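# Sort top-heavy tins into grey crate, leave others standing

## Task

Four identical-looking tins stand on the tip-test stand, and some of them are top-heavy. Put every top-heavy tin into the grey crate. Leave each of the other tins upright on the stand, in front of the low stop bar. Everything must stay in place without the robot holding it. Finish with both grippers open and both arms moved away.

## Robot and tools

ROBOT. Two xArm6 arms, left_arm and right_arm, each with a parallel two-finger gripper. Bases in the scene frame: left_arm at (+0.043, +0.338, 0) m, right_arm at (+0.009, -0.272, 0) m. Both face roughly +x, with a slight yaw. Scene frame: origin on the table top midway between the arms, +x out over the table, +z up, left_arm on the +y side. The names left and right do not refer to image sides.

ROW LAYOUT. Every command row holds 14 numbers in [-1, 1]: seven for left_arm, then seven for right_arm, even when only one arm moves. Per arm the order is shoulder, elbow, waist, forearm roll, wrist pitch, wrist roll, then gripper opening. Use this order and not the URDF's. The six joint values are scaled offsets: 1.0 equals 2.036 rad. The opening is absolute: +1 fully open, -1 closed.

JOINT RANGES (rad). Waist -6.283 to 6.283, shoulder -2.059 to 2.094, elbow -3.927 to 0.192, forearm roll -6.283 to 6.283, wrist pitch -1.693 to 3.142, wrist roll -6.283 to 6.283. True ends may differ by up to 0.010 rad. Asking a joint to go more than 0.010 rad beyond its range gets the action refused for both arms. If the first action of a call fails this check, the whole call is refused and nothing moves. A joint pushed to its real end stops there, and the result says "joint sent to its limit".

TOOLS.
- execute_actions(actions): a list of actions run in order. Each action is a list of up to 15 rows, one row per 1/30 s step, 0.5 s per action. A shorter list repeats its final row to fill 15 steps. Joint values are offsets from the joint angles at the start of that action, not from the previous row. For the first action, that means the angles in the last reported state. An empty list just returns the state and images.
- move(target, speed, blocking): target is one 14-number row. Its joint values are offsets from the "Joint positions" in the latest result that printed them. The opening is sent at once. All joints follow paths that finish together, so grippers trace curves. Paths last 0.5 to 10 s and stop short if longer. speed, in rad/s from 0.01 to 2 (default 0.5), caps the joint with the farthest to go. Paths ignore obstacles and the other arm. blocking=false returns after 0.5 s while motion continues; until a result shows the move ended, other moves and execute_actions are refused. Use wait or stop first. The added "move:" line reports the ending (done, off_target, moving, held, fault), limits=held or limits=none, and each arm's joint farthest from target.
- wait(seconds): 0 to 10 s with the last command held; returns early if a running move ends.
- stop(): brakes a running move. It needs room, more when fast. Fingers keep going.
- zoom_image(camera, region): camera is cam_high, cam_low, cam_left_wrist or cam_right_wrist. region is [x0, y0, x1, y1] in pixels, at most 504 by 504, origin top-left.
- read_manual(section): licence texts only.
- finished_scene(scene): ends the scene by its number. It cannot be undone, so call it only after the goal holds by itself.

MOTION LIMITS. Each joint target is kept within 0.623 rad of the measured angle at every step. Joint speed is at most 3.14 rad/s, with 0.16 s to ramp up. If a step would move the gripper over 70 mm from where it is, all of that arm's targets are scaled back. Large moves can therefore need several actions, so re-command whatever is left.

GRIPPER. Fingers point along the gripper's +z and close along its y. end_effector_position is between the pads when closed, about 2 cm behind the fingertips. Closing pushes the tips about 10 mm further along +z. To hold something, command an opening well below grip_measured; a lower value squeezes harder. Each pad gives about 24 N on objects up to about 6 cm wide. Closing fast can squeeze harder. Sending back the measured value holds lightly, and wide parts may slip. Things may be tugged or nudged briefly, so grip firmly.

RESULTS. The state line gives each gripper's position (m), quaternion (wxyz) and velocities in the scene frame. Reported hand positions can be off, more at long reach. "Joint positions" and "Joint velocities" list each arm's six joints (rad, rad/s) in row order, then the finger gap in metres (0.084 open). "Joint targets" shows where the joints are being driven now. grip_measured is the opening on the command scale. Joint torques are raw drive outputs with offsets and noise. "joint command not followed" means a clearance check changed some joint targets. Watch for MOTOR HOT warnings (from 65 °C); at 80 °C the arm brakes until it cools. Holding loads heats the motors.

CAMERAS. Four 896x504 images in this order: cam_high, cam_low, cam_left_wrist, cam_right_wrist. Calibration (K, distortion, T_world_to_cam) comes with the scene, accurate to a few degrees and millimetres.

AVOID. Do not knock tins or anything else off the table, and do not drop or slam things. The tins look identical, so tell the top-heavy ones apart by how they respond to gentle handling, not by sight. Never let the arms collide or press each other. Contact torque at a joint's load limit triggers a torque fault: the arm backs off, holds 10 s and skips the rest of the call. Load limits (N m): waist 47, shoulder 47, elbow 28.2, forearm roll 28.2, wrist pitch 18.8, wrist roll 18.8. A held object counts. Fast contacts hit harder, and targets set past contact press harder. Finish with grippers open and arms clear of the tins.

Each tool is called after "Request:" as a command line: name --argument value for each argument, lists and objects as JSON in quotes; but a table of rows of numbers goes row by row, as --pt "numbers of a row", without its own name.

## Session

Request:
execute_actions --actions '[]'

Scene clock: 0.00 s.
left_arm: end_effector_position=(-0.0483, +0.6404, +0.3140) grip_measured=+1.00 end_effector_quat_wxyz=(-0.388, -0.218, +0.818, +0.364) end_effector_velocity=(-0.000, -0.000, -0.000) end_effector_angular_velocity=(+0.000, +0.000, -0.000) | right_arm: end_effector_position=(-0.0967, -0.7388, +0.2785) grip_measured=+1.00 end_effector_quat_wxyz=(-0.415, +0.630, +0.655, +0.048) end_effector_velocity=(-0.000, +0.000, +0.000) end_effector_angular_velocity=(+0.000, -0.001, -0.000)
Joint names: [shoulder, elbow, waist, forearm roll, wrist pitch, wrist roll]
Joint positions: left_arm=[-0.948 -0.301  1.004  1.153  1.397 -2.86   0.084] | right_arm=[ 0.591 -1.974 -1.584 -0.537  2.07   3.068  0.084]
Joint velocities: left_arm=[-0.001  0.    -0.     0.     0.    -0.    -0.   ] | right_arm=[-0.001  0.001 -0.001  0.    -0.    -0.001  0.   ]
Joint torques (N m, as the arm reports them, + toward a larger angle): no reading
Joint targets: left_arm=[-0.948 -0.301 1.004 1.153 1.397 -2.860] | right_arm=[0.591 -1.974 -1.584 -0.537 2.070 3.068]

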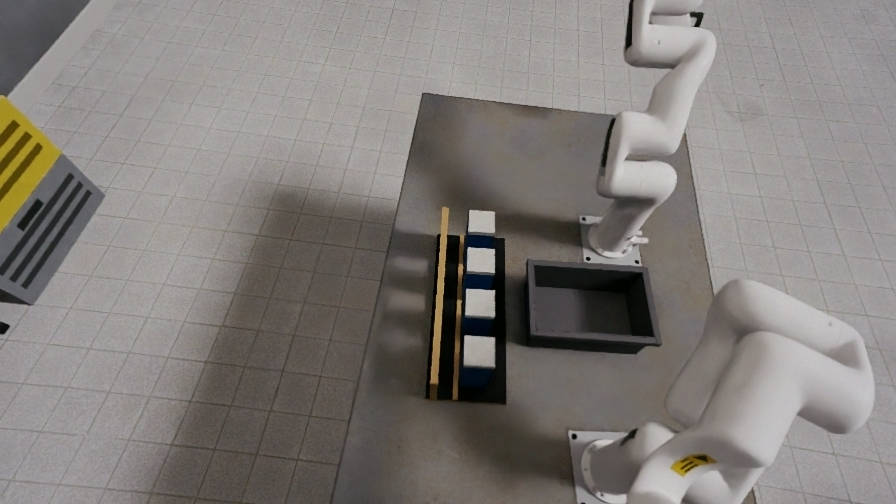

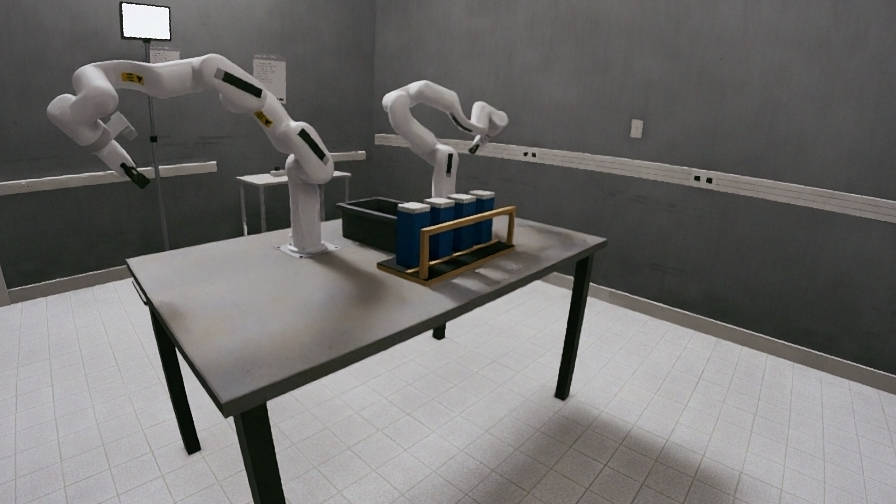

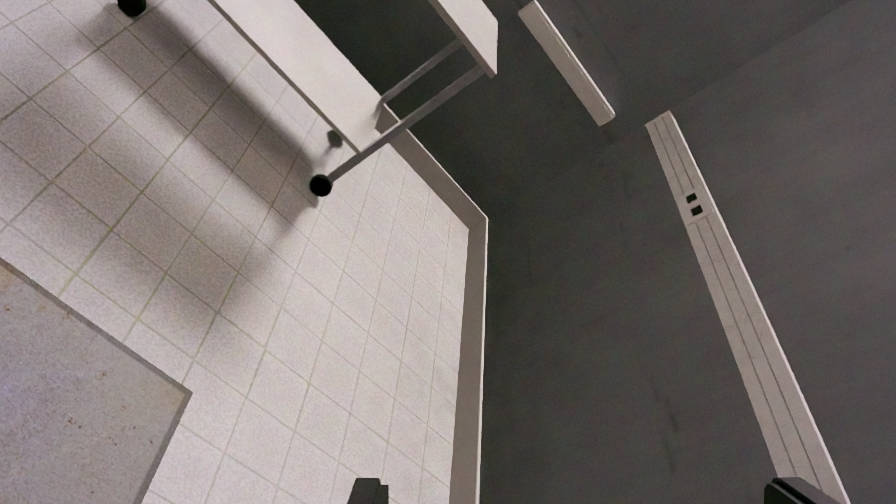

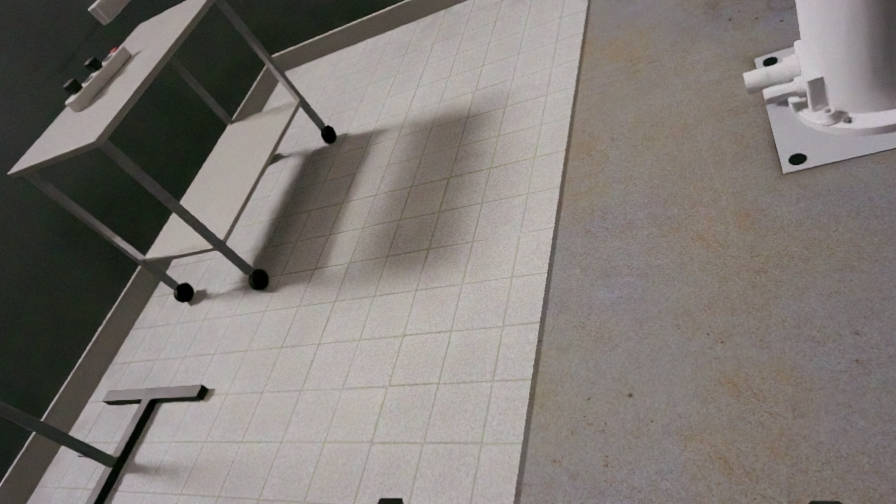

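Request:
zoom_image --camera "cam_high" --region '[400, 190, 680, 420]'

Request:
zoom_image --camera "cam_low" --region '[320, 170, 540, 300]'

Region (400, 190, 680, 420) of cam_high's 896x504 image, scaled by 1.800, with more detail than that image has; it fills the top 414 rows of this view, and the rest is white.

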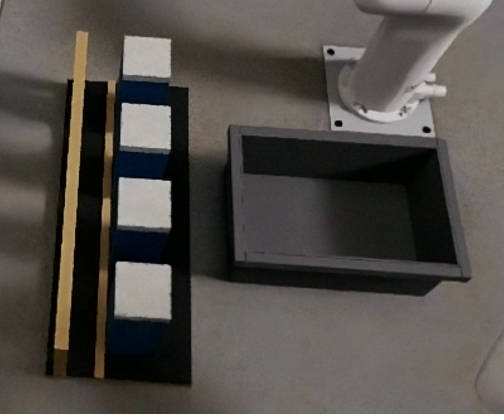

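Region (320, 170, 540, 300) of cam_low's 896x504 image, scaled by 2.291, with more detail than that image has; it fills the top 298 rows of this view, and the rest is white.

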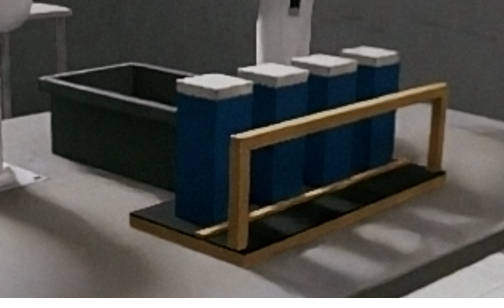

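Request:
move --target '[0.2369, -0.2665, -0.8846, -0.5663, -0.0432, 1.0, 1, -0.4806, 0.5245, 0.9892, 0.2638, -0.3813, -1.0, 1]' --speed 1.0

Scene clock: 12.77 s.
left_arm: end_effector_position=(+0.3124, +0.1194, +0.2802) grip_measured=+1.00 end_effector_quat_wxyz=(+0.000, +0.997, +0.071, -0.000) end_effector_velocity=(+0.000, +0.000, +0.000) end_effector_angular_velocity=(+0.000, -0.001, -0.001) | right_arm: end_effector_position=(+0.3326, -0.0963, +0.2798) grip_measured=+1.00 end_effector_quat_wxyz=(+0.000, +0.965, -0.264, -0.000) end_effector_velocity=(-0.001, +0.001, -0.000) end_effector_angular_velocity=(+0.001, +0.001, +0.005)
Joint names: [shoulder, elbow, waist, forearm roll, wrist pitch, wrist roll]
Joint positions: left_arm=[-0.466 -0.844 -0.797 -0.     1.309 -0.825  0.084] | right_arm=[-0.387 -0.906  0.43  -0.     1.294  1.033  0.084]
Joint velocities: left_arm=[-0.001 -0.    -0.     0.001  0.     0.     0.   ] | right_arm=[-0.002  0.002  0.004  0.002 -0.    -0.002 -0.   ]
Joint torques (N m, as the arm reports them, + toward a larger angle): left_arm=[ -9.53 -12.25  -1.59  -0.56  -2.2   -0.84] | right_arm=[-18.44 -14.09  -2.1   -0.73  -1.32   0.39]
Joint targets: left_arm=[-0.466 -0.844 -0.797 -0.000 1.309 -0.825] | right_arm=[-0.387 -0.906 0.430 -0.000 1.294 1.033]
move: done; limits=none; left_arm: farthest joint: the waist, 0.000 radians from its target (1.801 radians at the start); right_arm: farthest joint: the wrist pitch, 0.001 radians from its target (0.777 radians at the start)
camera_calibration (this result's frames):
cam_left_wrist: T_world_to_cam=[[0.166043, -0.986042, 0.0123039, 0.0874987], [-0.986097, -0.165944, 0.00862227, 0.390872], [-0.00646016, -0.0135645, -0.999887, 0.417791], [0, 0, 0, 1]] pos_world=[0.373609, 0.156808, 0.413297]
cam_right_wrist: T_world_to_cam=[[-0.525013, -0.851091, -0.00224929, 0.125582], [-0.851088, 0.525018, -0.00244671, 0.401173], [0.00326329, 0.000629784, -0.999994, 0.41067], [0, 0, 0, 1]] pos_world=[0.406026, -0.104, 0.411932]

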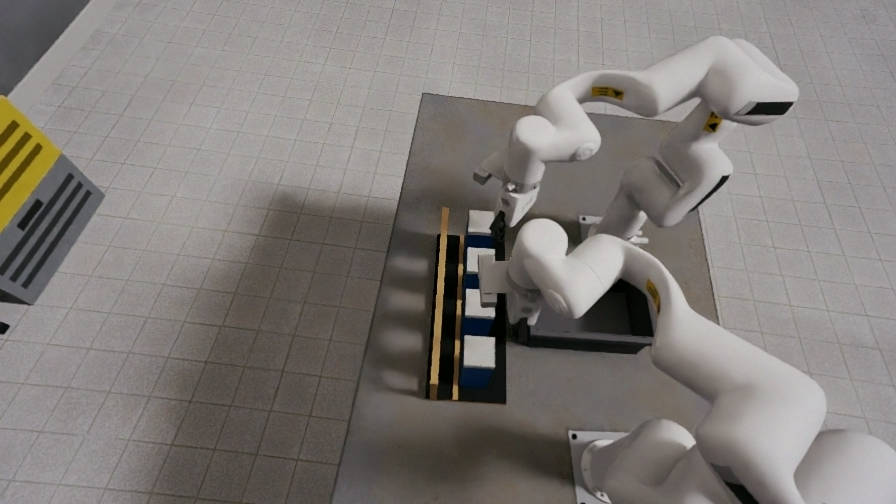

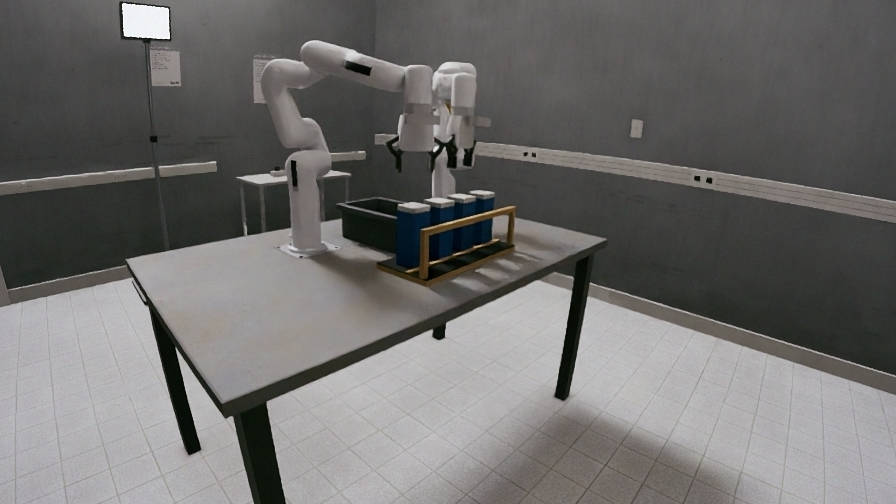

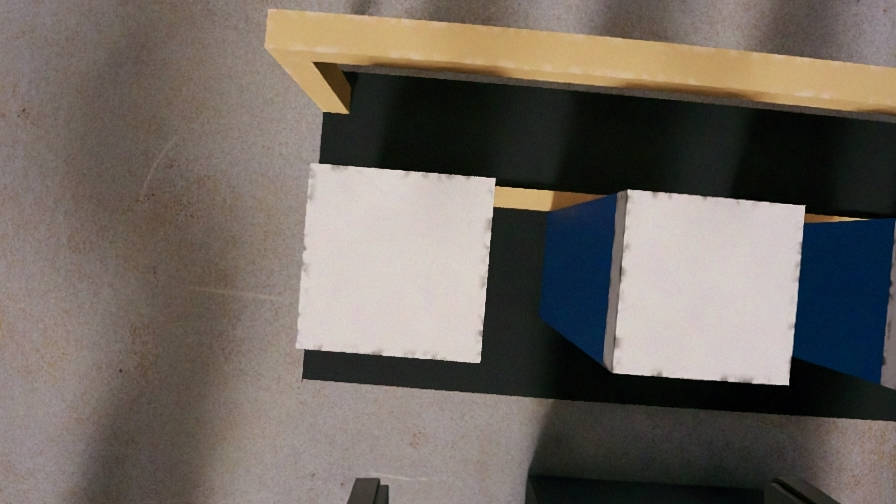

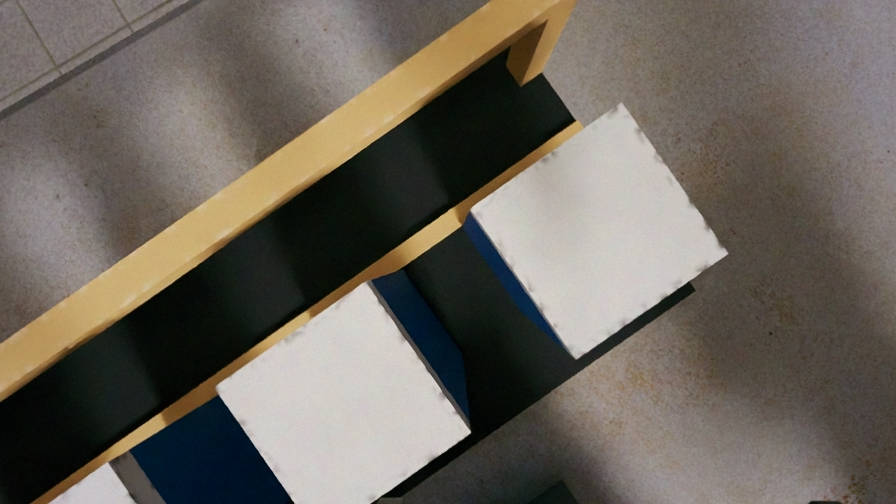

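Request:
move --target '[0, 0, 0, 0, 0, 0.0226, 1, 0, 0, -0.0046, 0, 0, -0.3114, 1]' --speed 1.0

Request:
move --target '[0.0468, 0.1283, 0, 0, -0.1746, 0, 1, 0.0281, 0.1415, 0, 0, -0.1701, 0, 1]' --speed 0.4

Scene clock: 18.57 s.
left_arm: end_effector_position=(+0.3124, +0.1194, +0.2802) grip_measured=+1.00 end_effector_quat_wxyz=(+0.000, +0.999, +0.048, -0.000) end_effector_velocity=(+0.000, -0.000, +0.000) end_effector_angular_velocity=(-0.001, -0.000, +0.000) | right_arm: end_effector_position=(+0.3343, -0.0993, +0.2798) grip_measured=+1.00 end_effector_quat_wxyz=(+0.000, +0.999, +0.045, -0.000) end_effector_velocity=(-0.000, +0.000, -0.001) end_effector_angular_velocity=(-0.001, +0.002, +0.004)
Joint names: [shoulder, elbow, waist, forearm roll, wrist pitch, wrist roll]
Joint positions: left_arm=[-0.466 -0.844 -0.797 -0.     1.309 -0.779  0.084] | right_arm=[-0.387 -0.906  0.42  -0.     1.294  0.399  0.084]
Joint velocities: left_arm=[ 0.    -0.001  0.    -0.    -0.     0.    -0.   ] | right_arm=[ 0.001  0.001  0.001 -0.     0.001 -0.003  0.   ]
Joint torques (N m, as the arm reports them, + toward a larger angle): left_arm=[ -9.69 -12.21  -1.91  -0.39  -2.05  -0.79] | right_arm=[-18.56 -14.08  -2.16  -0.62  -1.31   0.43]
Joint targets: left_arm=[-0.466 -0.844 -0.797 -0.000 1.309 -0.779] | right_arm=[-0.387 -0.906 0.420 -0.000 1.294 0.399]
move: done; limits=none; left_arm: farthest joint: the waist, 0.000 radians from its target (0.000 radians at the start); right_arm: farthest joint: the waist, 0.000 radians from its target (0.010 radians at the start)
camera_calibration (this result's frames):
cam_left_wrist: T_world_to_cam=[[0.120535, -0.992633, 0.0123049, 0.102502], [-0.992684, -0.120434, 0.00861309, 0.387499], [-0.0070677, -0.0132531, -0.999887, 0.417944], [0, 0, 0, 1]] pos_world=[0.375263, 0.153954, 0.413298]
cam_right_wrist: T_world_to_cam=[[0.071488, -0.997438, -0.00266775, -0.0899458], [-0.99744, -0.0714829, -0.00196164, 0.393715], [0.00176591, 0.00280115, -0.999995, 0.411383], [0, 0, 0, 1]] pos_world=[0.398411, -0.0627238, 0.411913]

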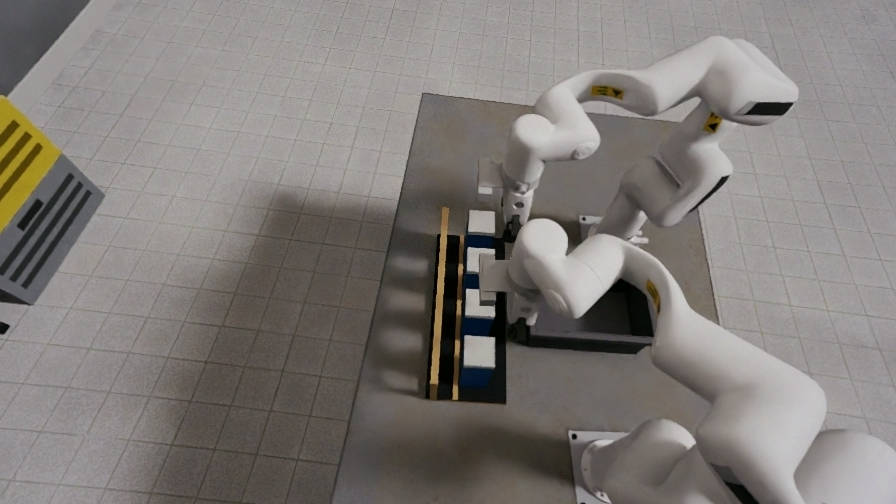

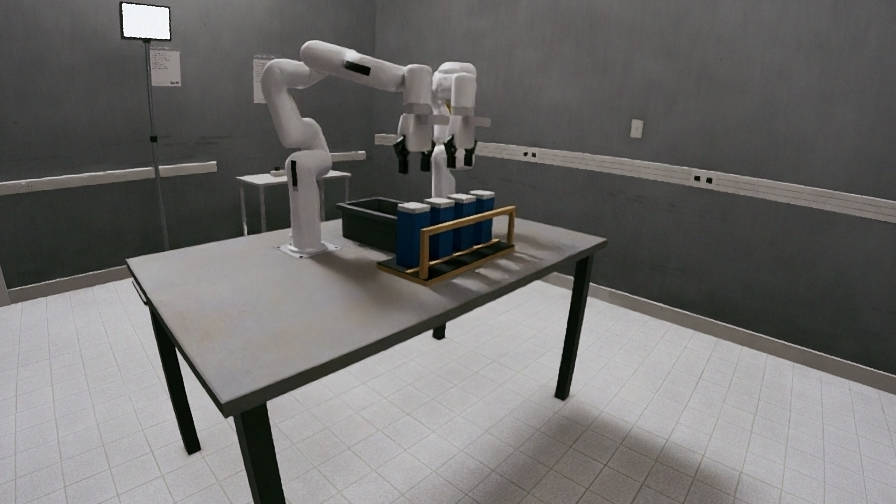

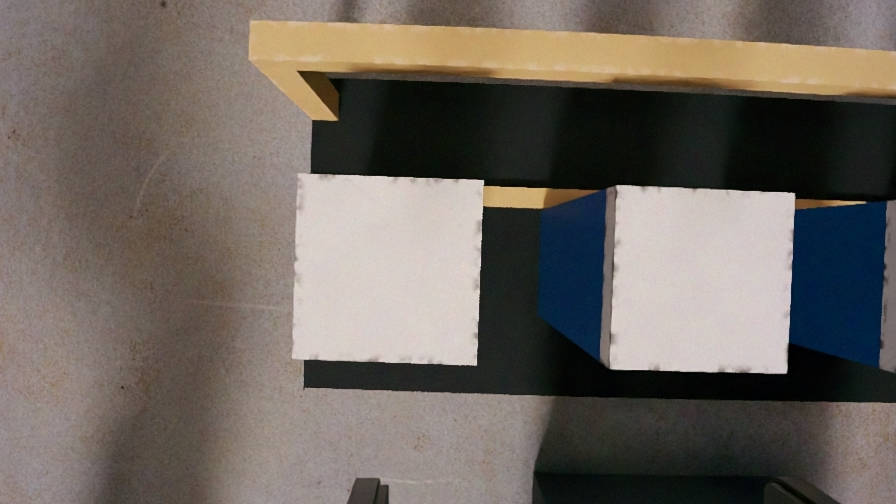

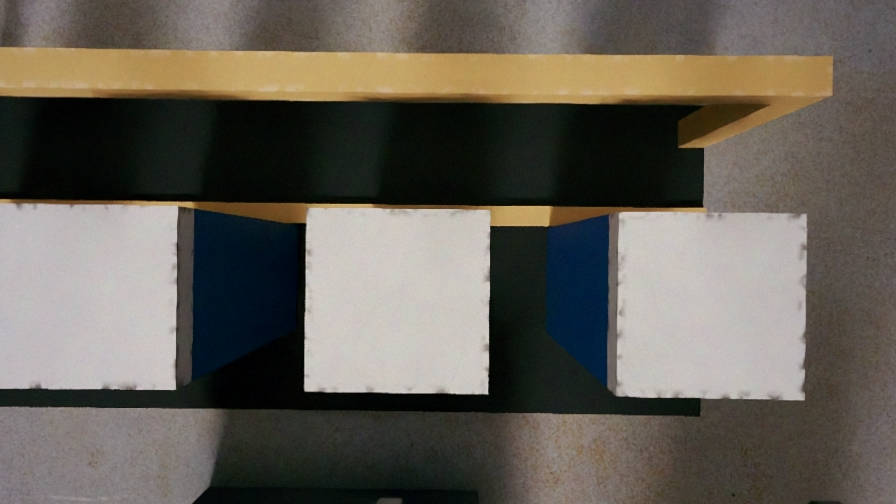

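Scene clock: 20.07 s.
left_arm: end_effector_position=(+0.3123, +0.1195, +0.1651) grip_measured=+1.00 end_effector_quat_wxyz=(-0.000, +0.999, +0.048, -0.000) end_effector_velocity=(-0.001, +0.000, -0.001) end_effector_angular_velocity=(+0.001, +0.002, -0.000) | right_arm: end_effector_position=(+0.3250, -0.1042, +0.1654) grip_measured=+1.00 end_effector_quat_wxyz=(-0.000, +0.999, +0.045, +0.000) end_effector_velocity=(-0.000, -0.000, -0.001) end_effector_angular_velocity=(-0.001, +0.002, -0.000)
Joint names: [shoulder, elbow, waist, forearm roll, wrist pitch, wrist roll]
Joint positions: left_arm=[-0.371 -0.583 -0.797 -0.     0.954 -0.779  0.084] | right_arm=[-0.33  -0.619  0.42  -0.     0.948  0.399  0.084]
Joint velocities: left_arm=[ 0.002  0.002 -0.    -0.    -0.002  0.     0.   ] | right_arm=[ 0.002  0.002  0.    -0.    -0.002  0.001 -0.   ]
Joint torques (N m, as the arm reports them, + toward a larger angle): left_arm=[-10.97 -11.68  -1.53  -0.5   -2.12  -0.98] | right_arm=[-18.83 -13.29  -1.87  -0.55  -1.28   0.44]
Joint targets: left_arm=[-0.370 -0.583 -0.797 -0.000 0.954 -0.779] | right_arm=[-0.330 -0.618 0.420 -0.000 0.948 0.399]
move: done; limits=none; left_arm: farthest joint: the wrist pitch, 0.001 radians from its target (0.356 radians at the start); right_arm: farthest joint: the elbow, 0.001 radians from its target (0.288 radians at the start)
camera_calibration (this result's frames):
cam_left_wrist: T_world_to_cam=[[0.12059, -0.992632, 0.0118626, 0.104044], [-0.992674, -0.120488, 0.00900984, 0.388373], [-0.00751416, -0.0128622, -0.999889, 0.302942], [0, 0, 0, 1]] pos_world=[0.375257, 0.153968, 0.298175]
cam_right_wrist: T_world_to_cam=[[0.071533, -0.997433, -0.00325322, -0.094426], [-0.997434, -0.0715225, -0.00324032, 0.384078], [0.00299932, 0.00347666, -0.999989, 0.296681], [0, 0, 0, 1]] pos_world=[0.388957, -0.0677448, 0.297615]

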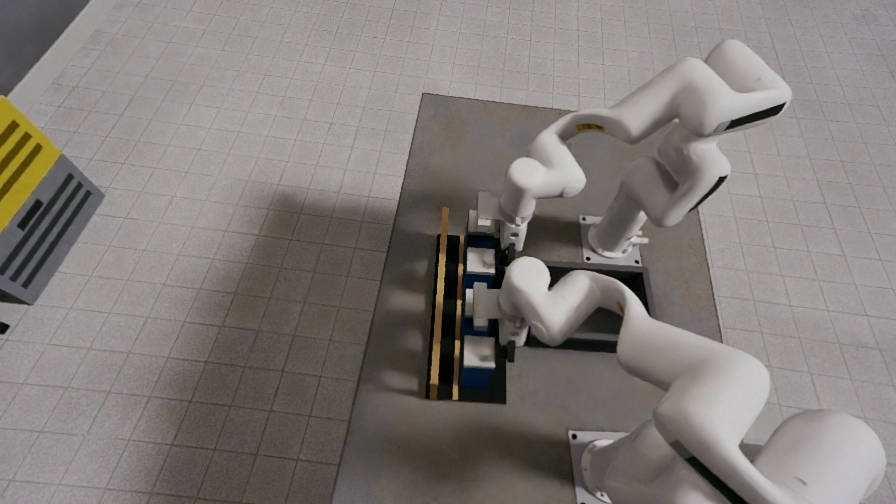

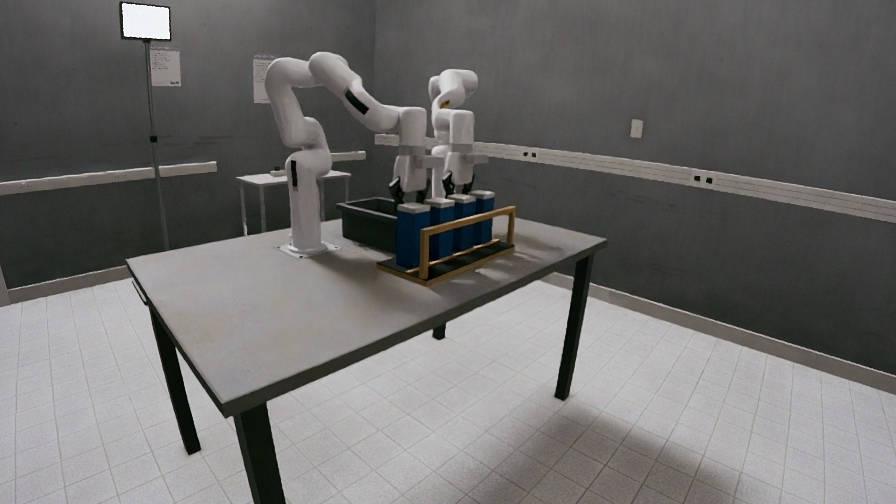

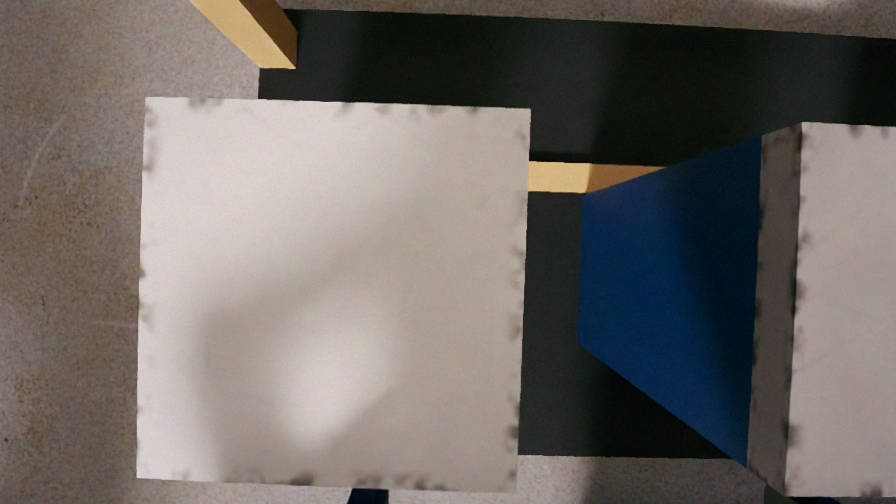

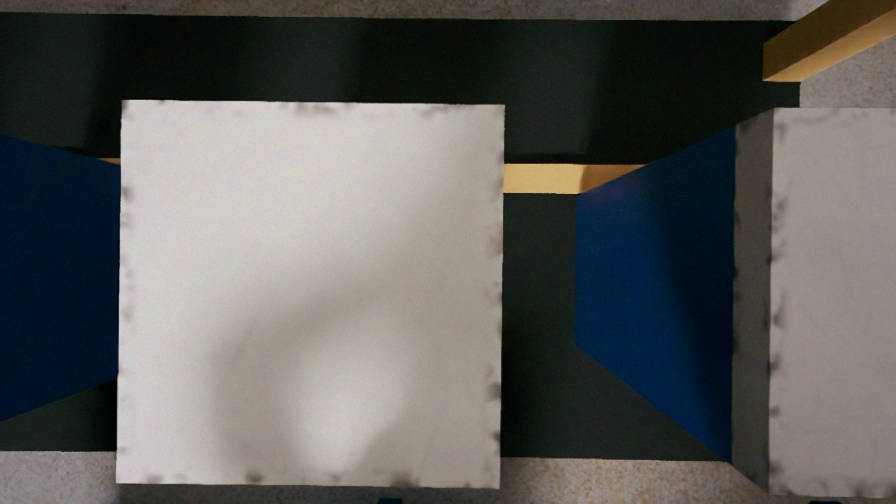

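Request:
move --target '[0.0671, -0.0599, 0.0453, 0, -0.0072, 0.0453, 1, 0.0813, -0.0761, -0.0235, 0, -0.0048, -0.024, 1]' --speed 0.1

Scene clock: 23.57 s.
left_arm: end_effector_position=(+0.3622, +0.1244, +0.1650) grip_measured=+1.00 end_effector_quat_wxyz=(-0.000, +0.999, +0.048, -0.000) end_effector_velocity=(+0.001, +0.000, -0.000) end_effector_angular_velocity=(+0.000, +0.001, -0.000) | right_arm: end_effector_position=(+0.3742, -0.0998, +0.1649) grip_measured=+1.00 end_effector_quat_wxyz=(+0.000, +0.999, +0.046, -0.000) end_effector_velocity=(+0.001, +0.000, -0.000) end_effector_angular_velocity=(-0.000, -0.000, +0.001)
Joint names: [shoulder, elbow, waist, forearm roll, wrist pitch, wrist roll]
Joint positions: left_arm=[-0.234 -0.705 -0.705 -0.     0.94  -0.687  0.084] | right_arm=[-0.165 -0.773  0.373 -0.     0.939  0.35   0.084]
Joint velocities: left_arm=[ 0.003 -0.002  0.001 -0.    -0.     0.001  0.   ] | right_arm=[ 0.003 -0.003  0.    -0.    -0.001 -0.001 -0.   ]
Joint torques (N m, as the arm reports them, + toward a larger angle): left_arm=[-12.91 -11.52  -1.46  -0.5   -2.23  -0.73] | right_arm=[-23.26 -13.27  -2.17  -0.56  -1.46   0.4 ]
Joint targets: left_arm=[-0.234 -0.705 -0.705 -0.000 0.940 -0.686] | right_arm=[-0.165 -0.774 0.372 -0.000 0.938 0.350]
move: done; limits=none; left_arm: farthest joint: the waist, 0.000 radians from its target (0.092 radians at the start); right_arm: farthest joint: the elbow, 0.001 radians from its target (0.156 radians at the start)
camera_calibration (this result's frames):
cam_left_wrist: T_world_to_cam=[[0.120543, -0.992636, 0.0119492, 0.102959], [-0.99268, -0.12044, 0.00897024, 0.438461], [-0.00746502, -0.0129431, -0.999888, 0.303261], [0, 0, 0, 1]] pos_world=[0.425104, 0.158934, 0.298064]
cam_right_wrist: T_world_to_cam=[[0.072575, -0.997359, -0.0029428, -0.094021], [-0.99736, -0.0725677, -0.00249589, 0.433272], [0.00227574, 0.00311618, -0.999993, 0.29623], [0, 0, 0, 1]] pos_world=[0.438278, -0.0632542, 0.297032]

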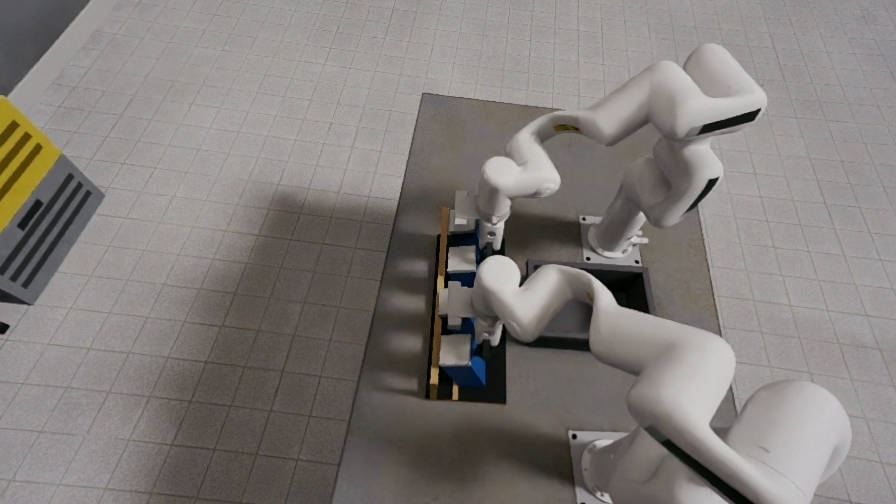

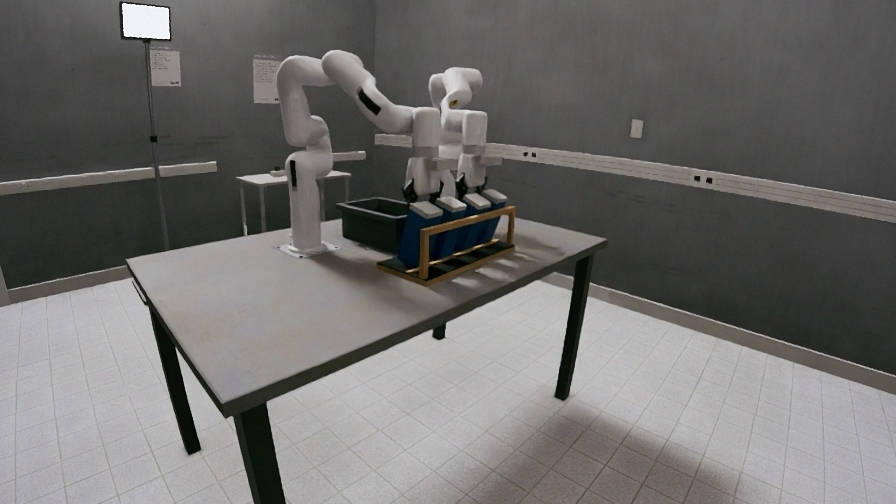

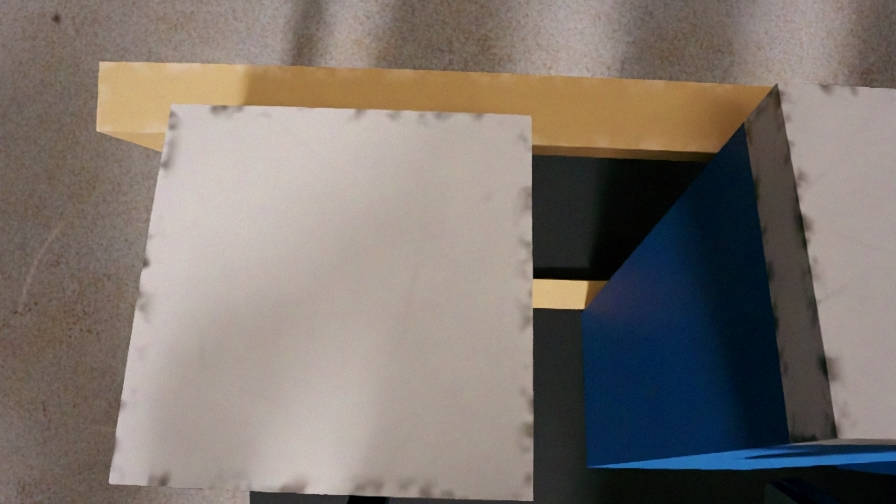

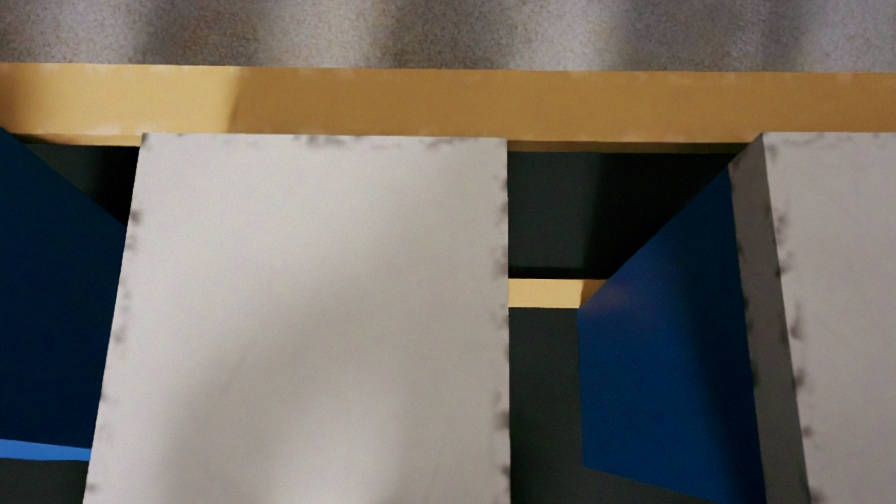

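Request:
move --target '[0.0094, -0.0084, 0.0063, 0, -0.001, 0.0063, 1, 0.0179, -0.0175, -0.0052, 0, 0, -0.0053, 1]' --speed 0.05

Scene clock: 25.10 s.
left_arm: end_effector_position=(+0.3691, +0.1256, +0.1645) grip_measured=+1.00 end_effector_quat_wxyz=(-0.000, +0.999, +0.048, -0.000) end_effector_velocity=(+0.001, -0.000, +0.000) end_effector_angular_velocity=(-0.001, -0.001, +0.000) | right_arm: end_effector_position=(+0.3853, -0.0995, +0.1642) grip_measured=+1.00 end_effector_quat_wxyz=(+0.000, +0.999, +0.046, -0.001) end_effector_velocity=(+0.001, +0.001, +0.001) end_effector_angular_velocity=(+0.001, -0.003, +0.003)
Joint names: [shoulder, elbow, waist, forearm roll, wrist pitch, wrist roll]
Joint positions: left_arm=[-0.215 -0.722 -0.692 -0.     0.938 -0.674  0.084] | right_arm=[-0.129 -0.809  0.362 -0.     0.939  0.34   0.084]
Joint velocities: left_arm=[ 0.001 -0.002  0.     0.    -0.     0.     0.   ] | right_arm=[ 0.    -0.002  0.001 -0.001 -0.001 -0.001  0.   ]
Joint torques (N m, as the arm reports them, + toward a larger angle): left_arm=[-13.78 -11.88  -0.63  -0.3   -2.65  -0.92] | right_arm=[-24.17 -13.34  -2.09  -0.67  -1.41   0.44]
Joint targets: left_arm=[-0.215 -0.722 -0.692 -0.000 0.938 -0.674] | right_arm=[-0.128 -0.809 0.362 -0.000 0.939 0.340]
move: done; limits=none; left_arm: farthest joint: the shoulder, 0.001 radians from its target (0.019 radians at the start); right_arm: farthest joint: the waist, 0.000 radians from its target (0.010 radians at the start)
camera_calibration (this result's frames):
cam_left_wrist: T_world_to_cam=[[0.120307, -0.992667, 0.0117701, 0.103466], [-0.992706, -0.120201, 0.00931056, 0.445397], [-0.0078275, -0.0128044, -0.999887, 0.302944], [0, 0, 0, 1]] pos_world=[0.432072, 0.160124, 0.297545]
cam_right_wrist: T_world_to_cam=[[0.0727894, -0.997344, -0.00266643, -0.0945598], [-0.997346, -0.0727849, -0.00174757, 0.444149], [0.00154885, 0.00278655, -0.999995, 0.295725], [0, 0, 0, 1]] pos_world=[0.449395, -0.0628054, 0.296247]

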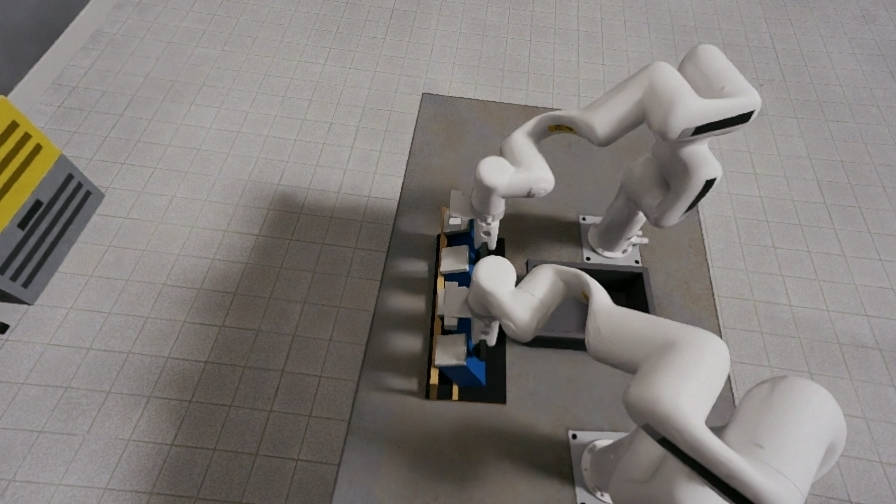

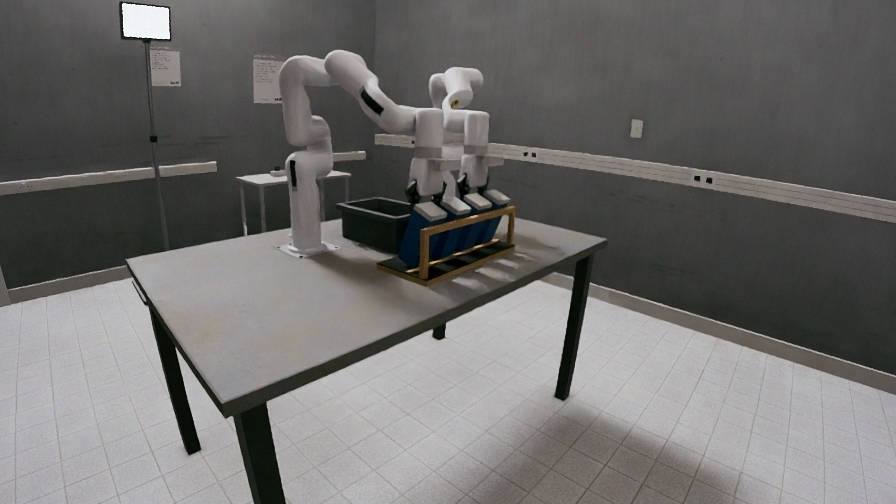

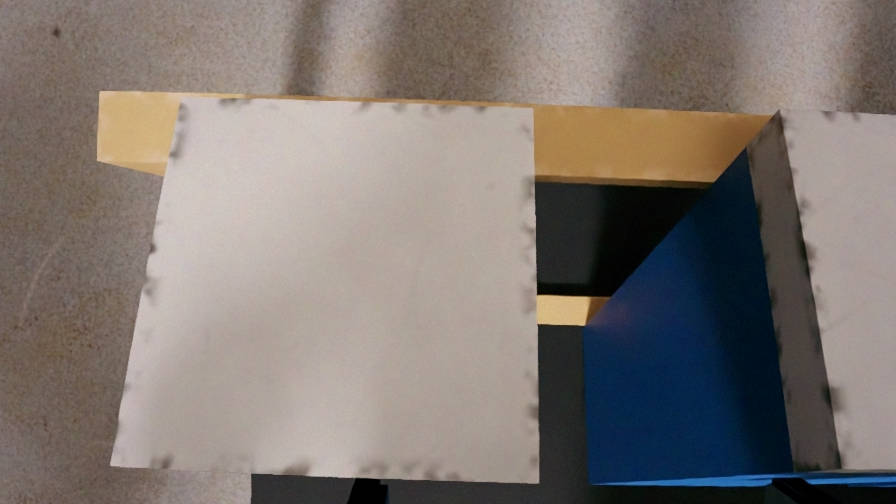

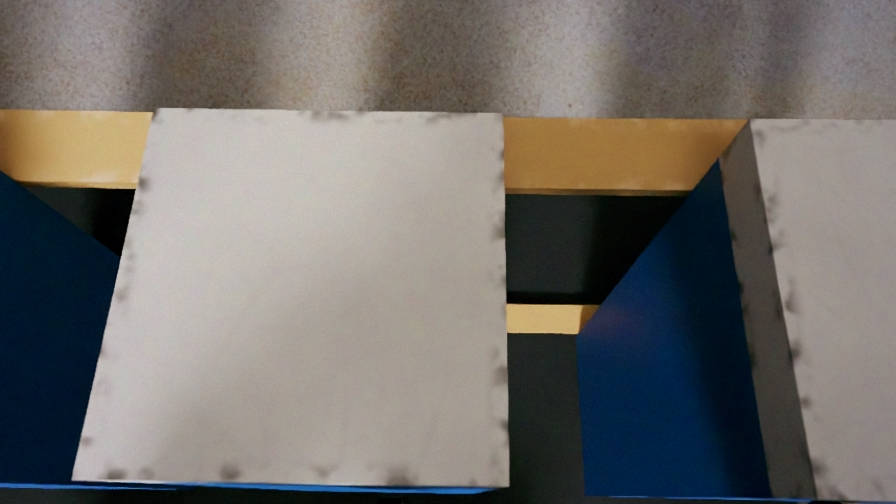

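Request:
move --target '[-0.0766, 0.0683, -0.0516, 0, 0.0079, -0.0516, 1, -0.0987, 0.0933, 0.0285, 0, 0.0044, 0.029, 1]' --speed 0.12

Scene clock: 27.67 s.
left_arm: end_effector_position=(+0.3123, +0.1193, +0.1652) grip_measured=+1.00 end_effector_quat_wxyz=(+0.000, +0.999, +0.048, -0.000) end_effector_velocity=(-0.001, +0.000, -0.001) end_effector_angular_velocity=(+0.001, +0.001, -0.000) | right_arm: end_effector_position=(+0.3253, -0.1042, +0.1654) grip_measured=+1.00 end_effector_quat_wxyz=(-0.000, +0.999, +0.045, +0.000) end_effector_velocity=(-0.001, +0.000, -0.001) end_effector_angular_velocity=(-0.001, +0.001, +0.003)
Joint names: [shoulder, elbow, waist, forearm roll, wrist pitch, wrist roll]
Joint positions: left_arm=[-0.371 -0.583 -0.797 -0.     0.954 -0.779  0.084] | right_arm=[-0.329 -0.619  0.42  -0.     0.947  0.399  0.084]
Joint velocities: left_arm=[-0.001  0.002 -0.001  0.    -0.    -0.001  0.   ] | right_arm=[-0.002  0.003  0.002 -0.     0.001 -0.001  0.   ]
Joint torques (N m, as the arm reports them, + toward a larger angle): left_arm=[-10.73 -11.69  -1.82  -0.44  -2.01  -0.92] | right_arm=[-18.88 -13.42  -2.15  -0.55  -1.31   0.4 ]
Joint targets: left_arm=[-0.371 -0.583 -0.797 -0.000 0.954 -0.779] | right_arm=[-0.330 -0.619 0.420 -0.000 0.947 0.399]
move: done; limits=none; left_arm: farthest joint: the waist, 0.000 radians from its target (0.105 radians at the start); right_arm: farthest joint: the shoulder, 0.001 radians from its target (0.201 radians at the start)
camera_calibration (this result's frames):
cam_left_wrist: T_world_to_cam=[[0.120348, -0.992656, 0.0122933, 0.103944], [-0.992706, -0.120246, 0.00869365, 0.38834], [-0.00715158, -0.0132499, -0.999887, 0.30295], [0, 0, 0, 1]] pos_world=[0.375165, 0.153891, 0.298262]
cam_right_wrist: T_world_to_cam=[[0.0717475, -0.997417, -0.00342944, -0.0944628], [-0.997417, -0.071735, -0.00365734, 0.384424], [0.00340188, 0.00368298, -0.999987, 0.296521], [0, 0, 0, 1]] pos_world=[0.3892, -0.0677342, 0.297599]

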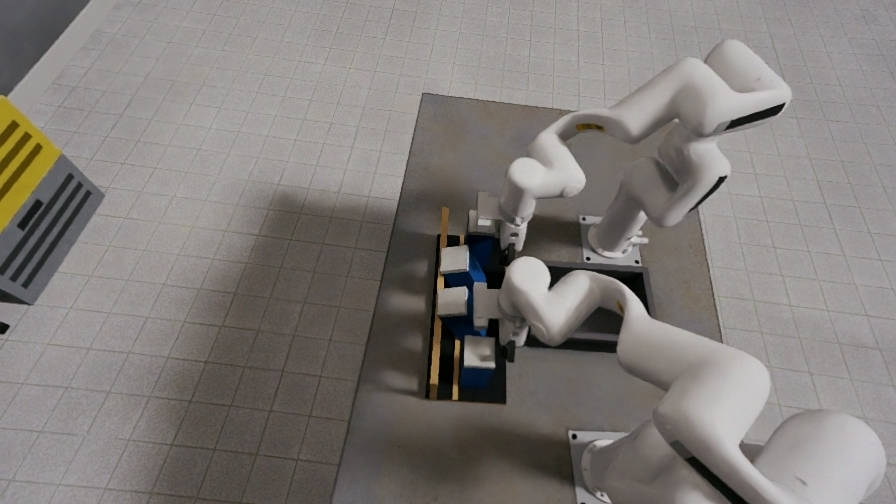

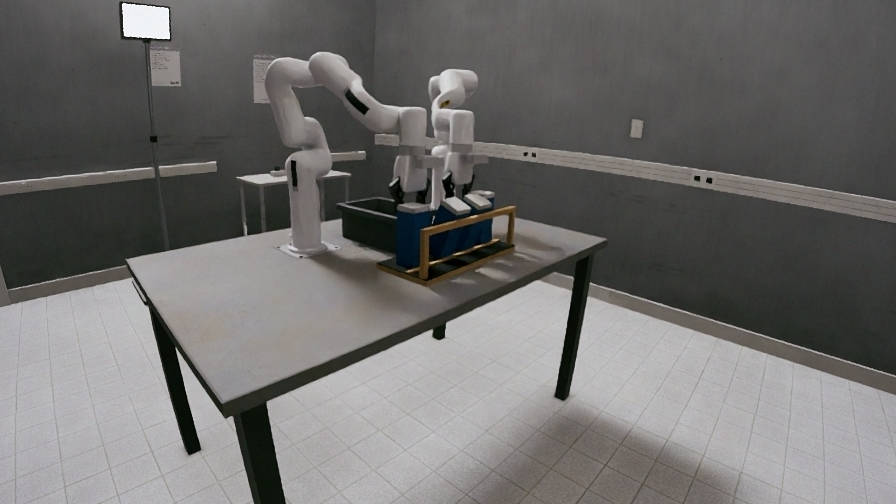

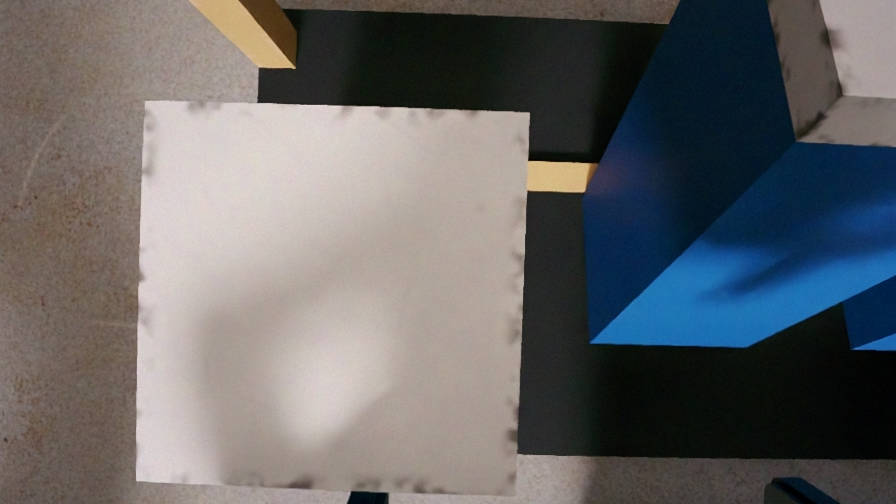

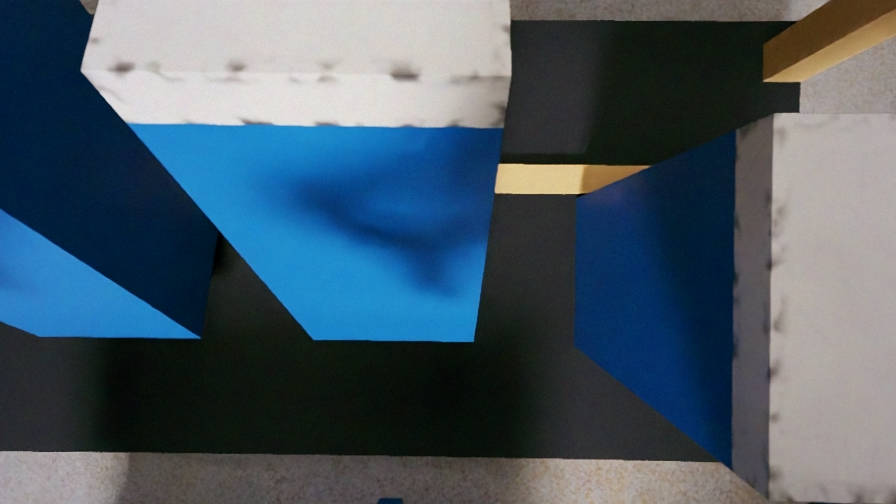

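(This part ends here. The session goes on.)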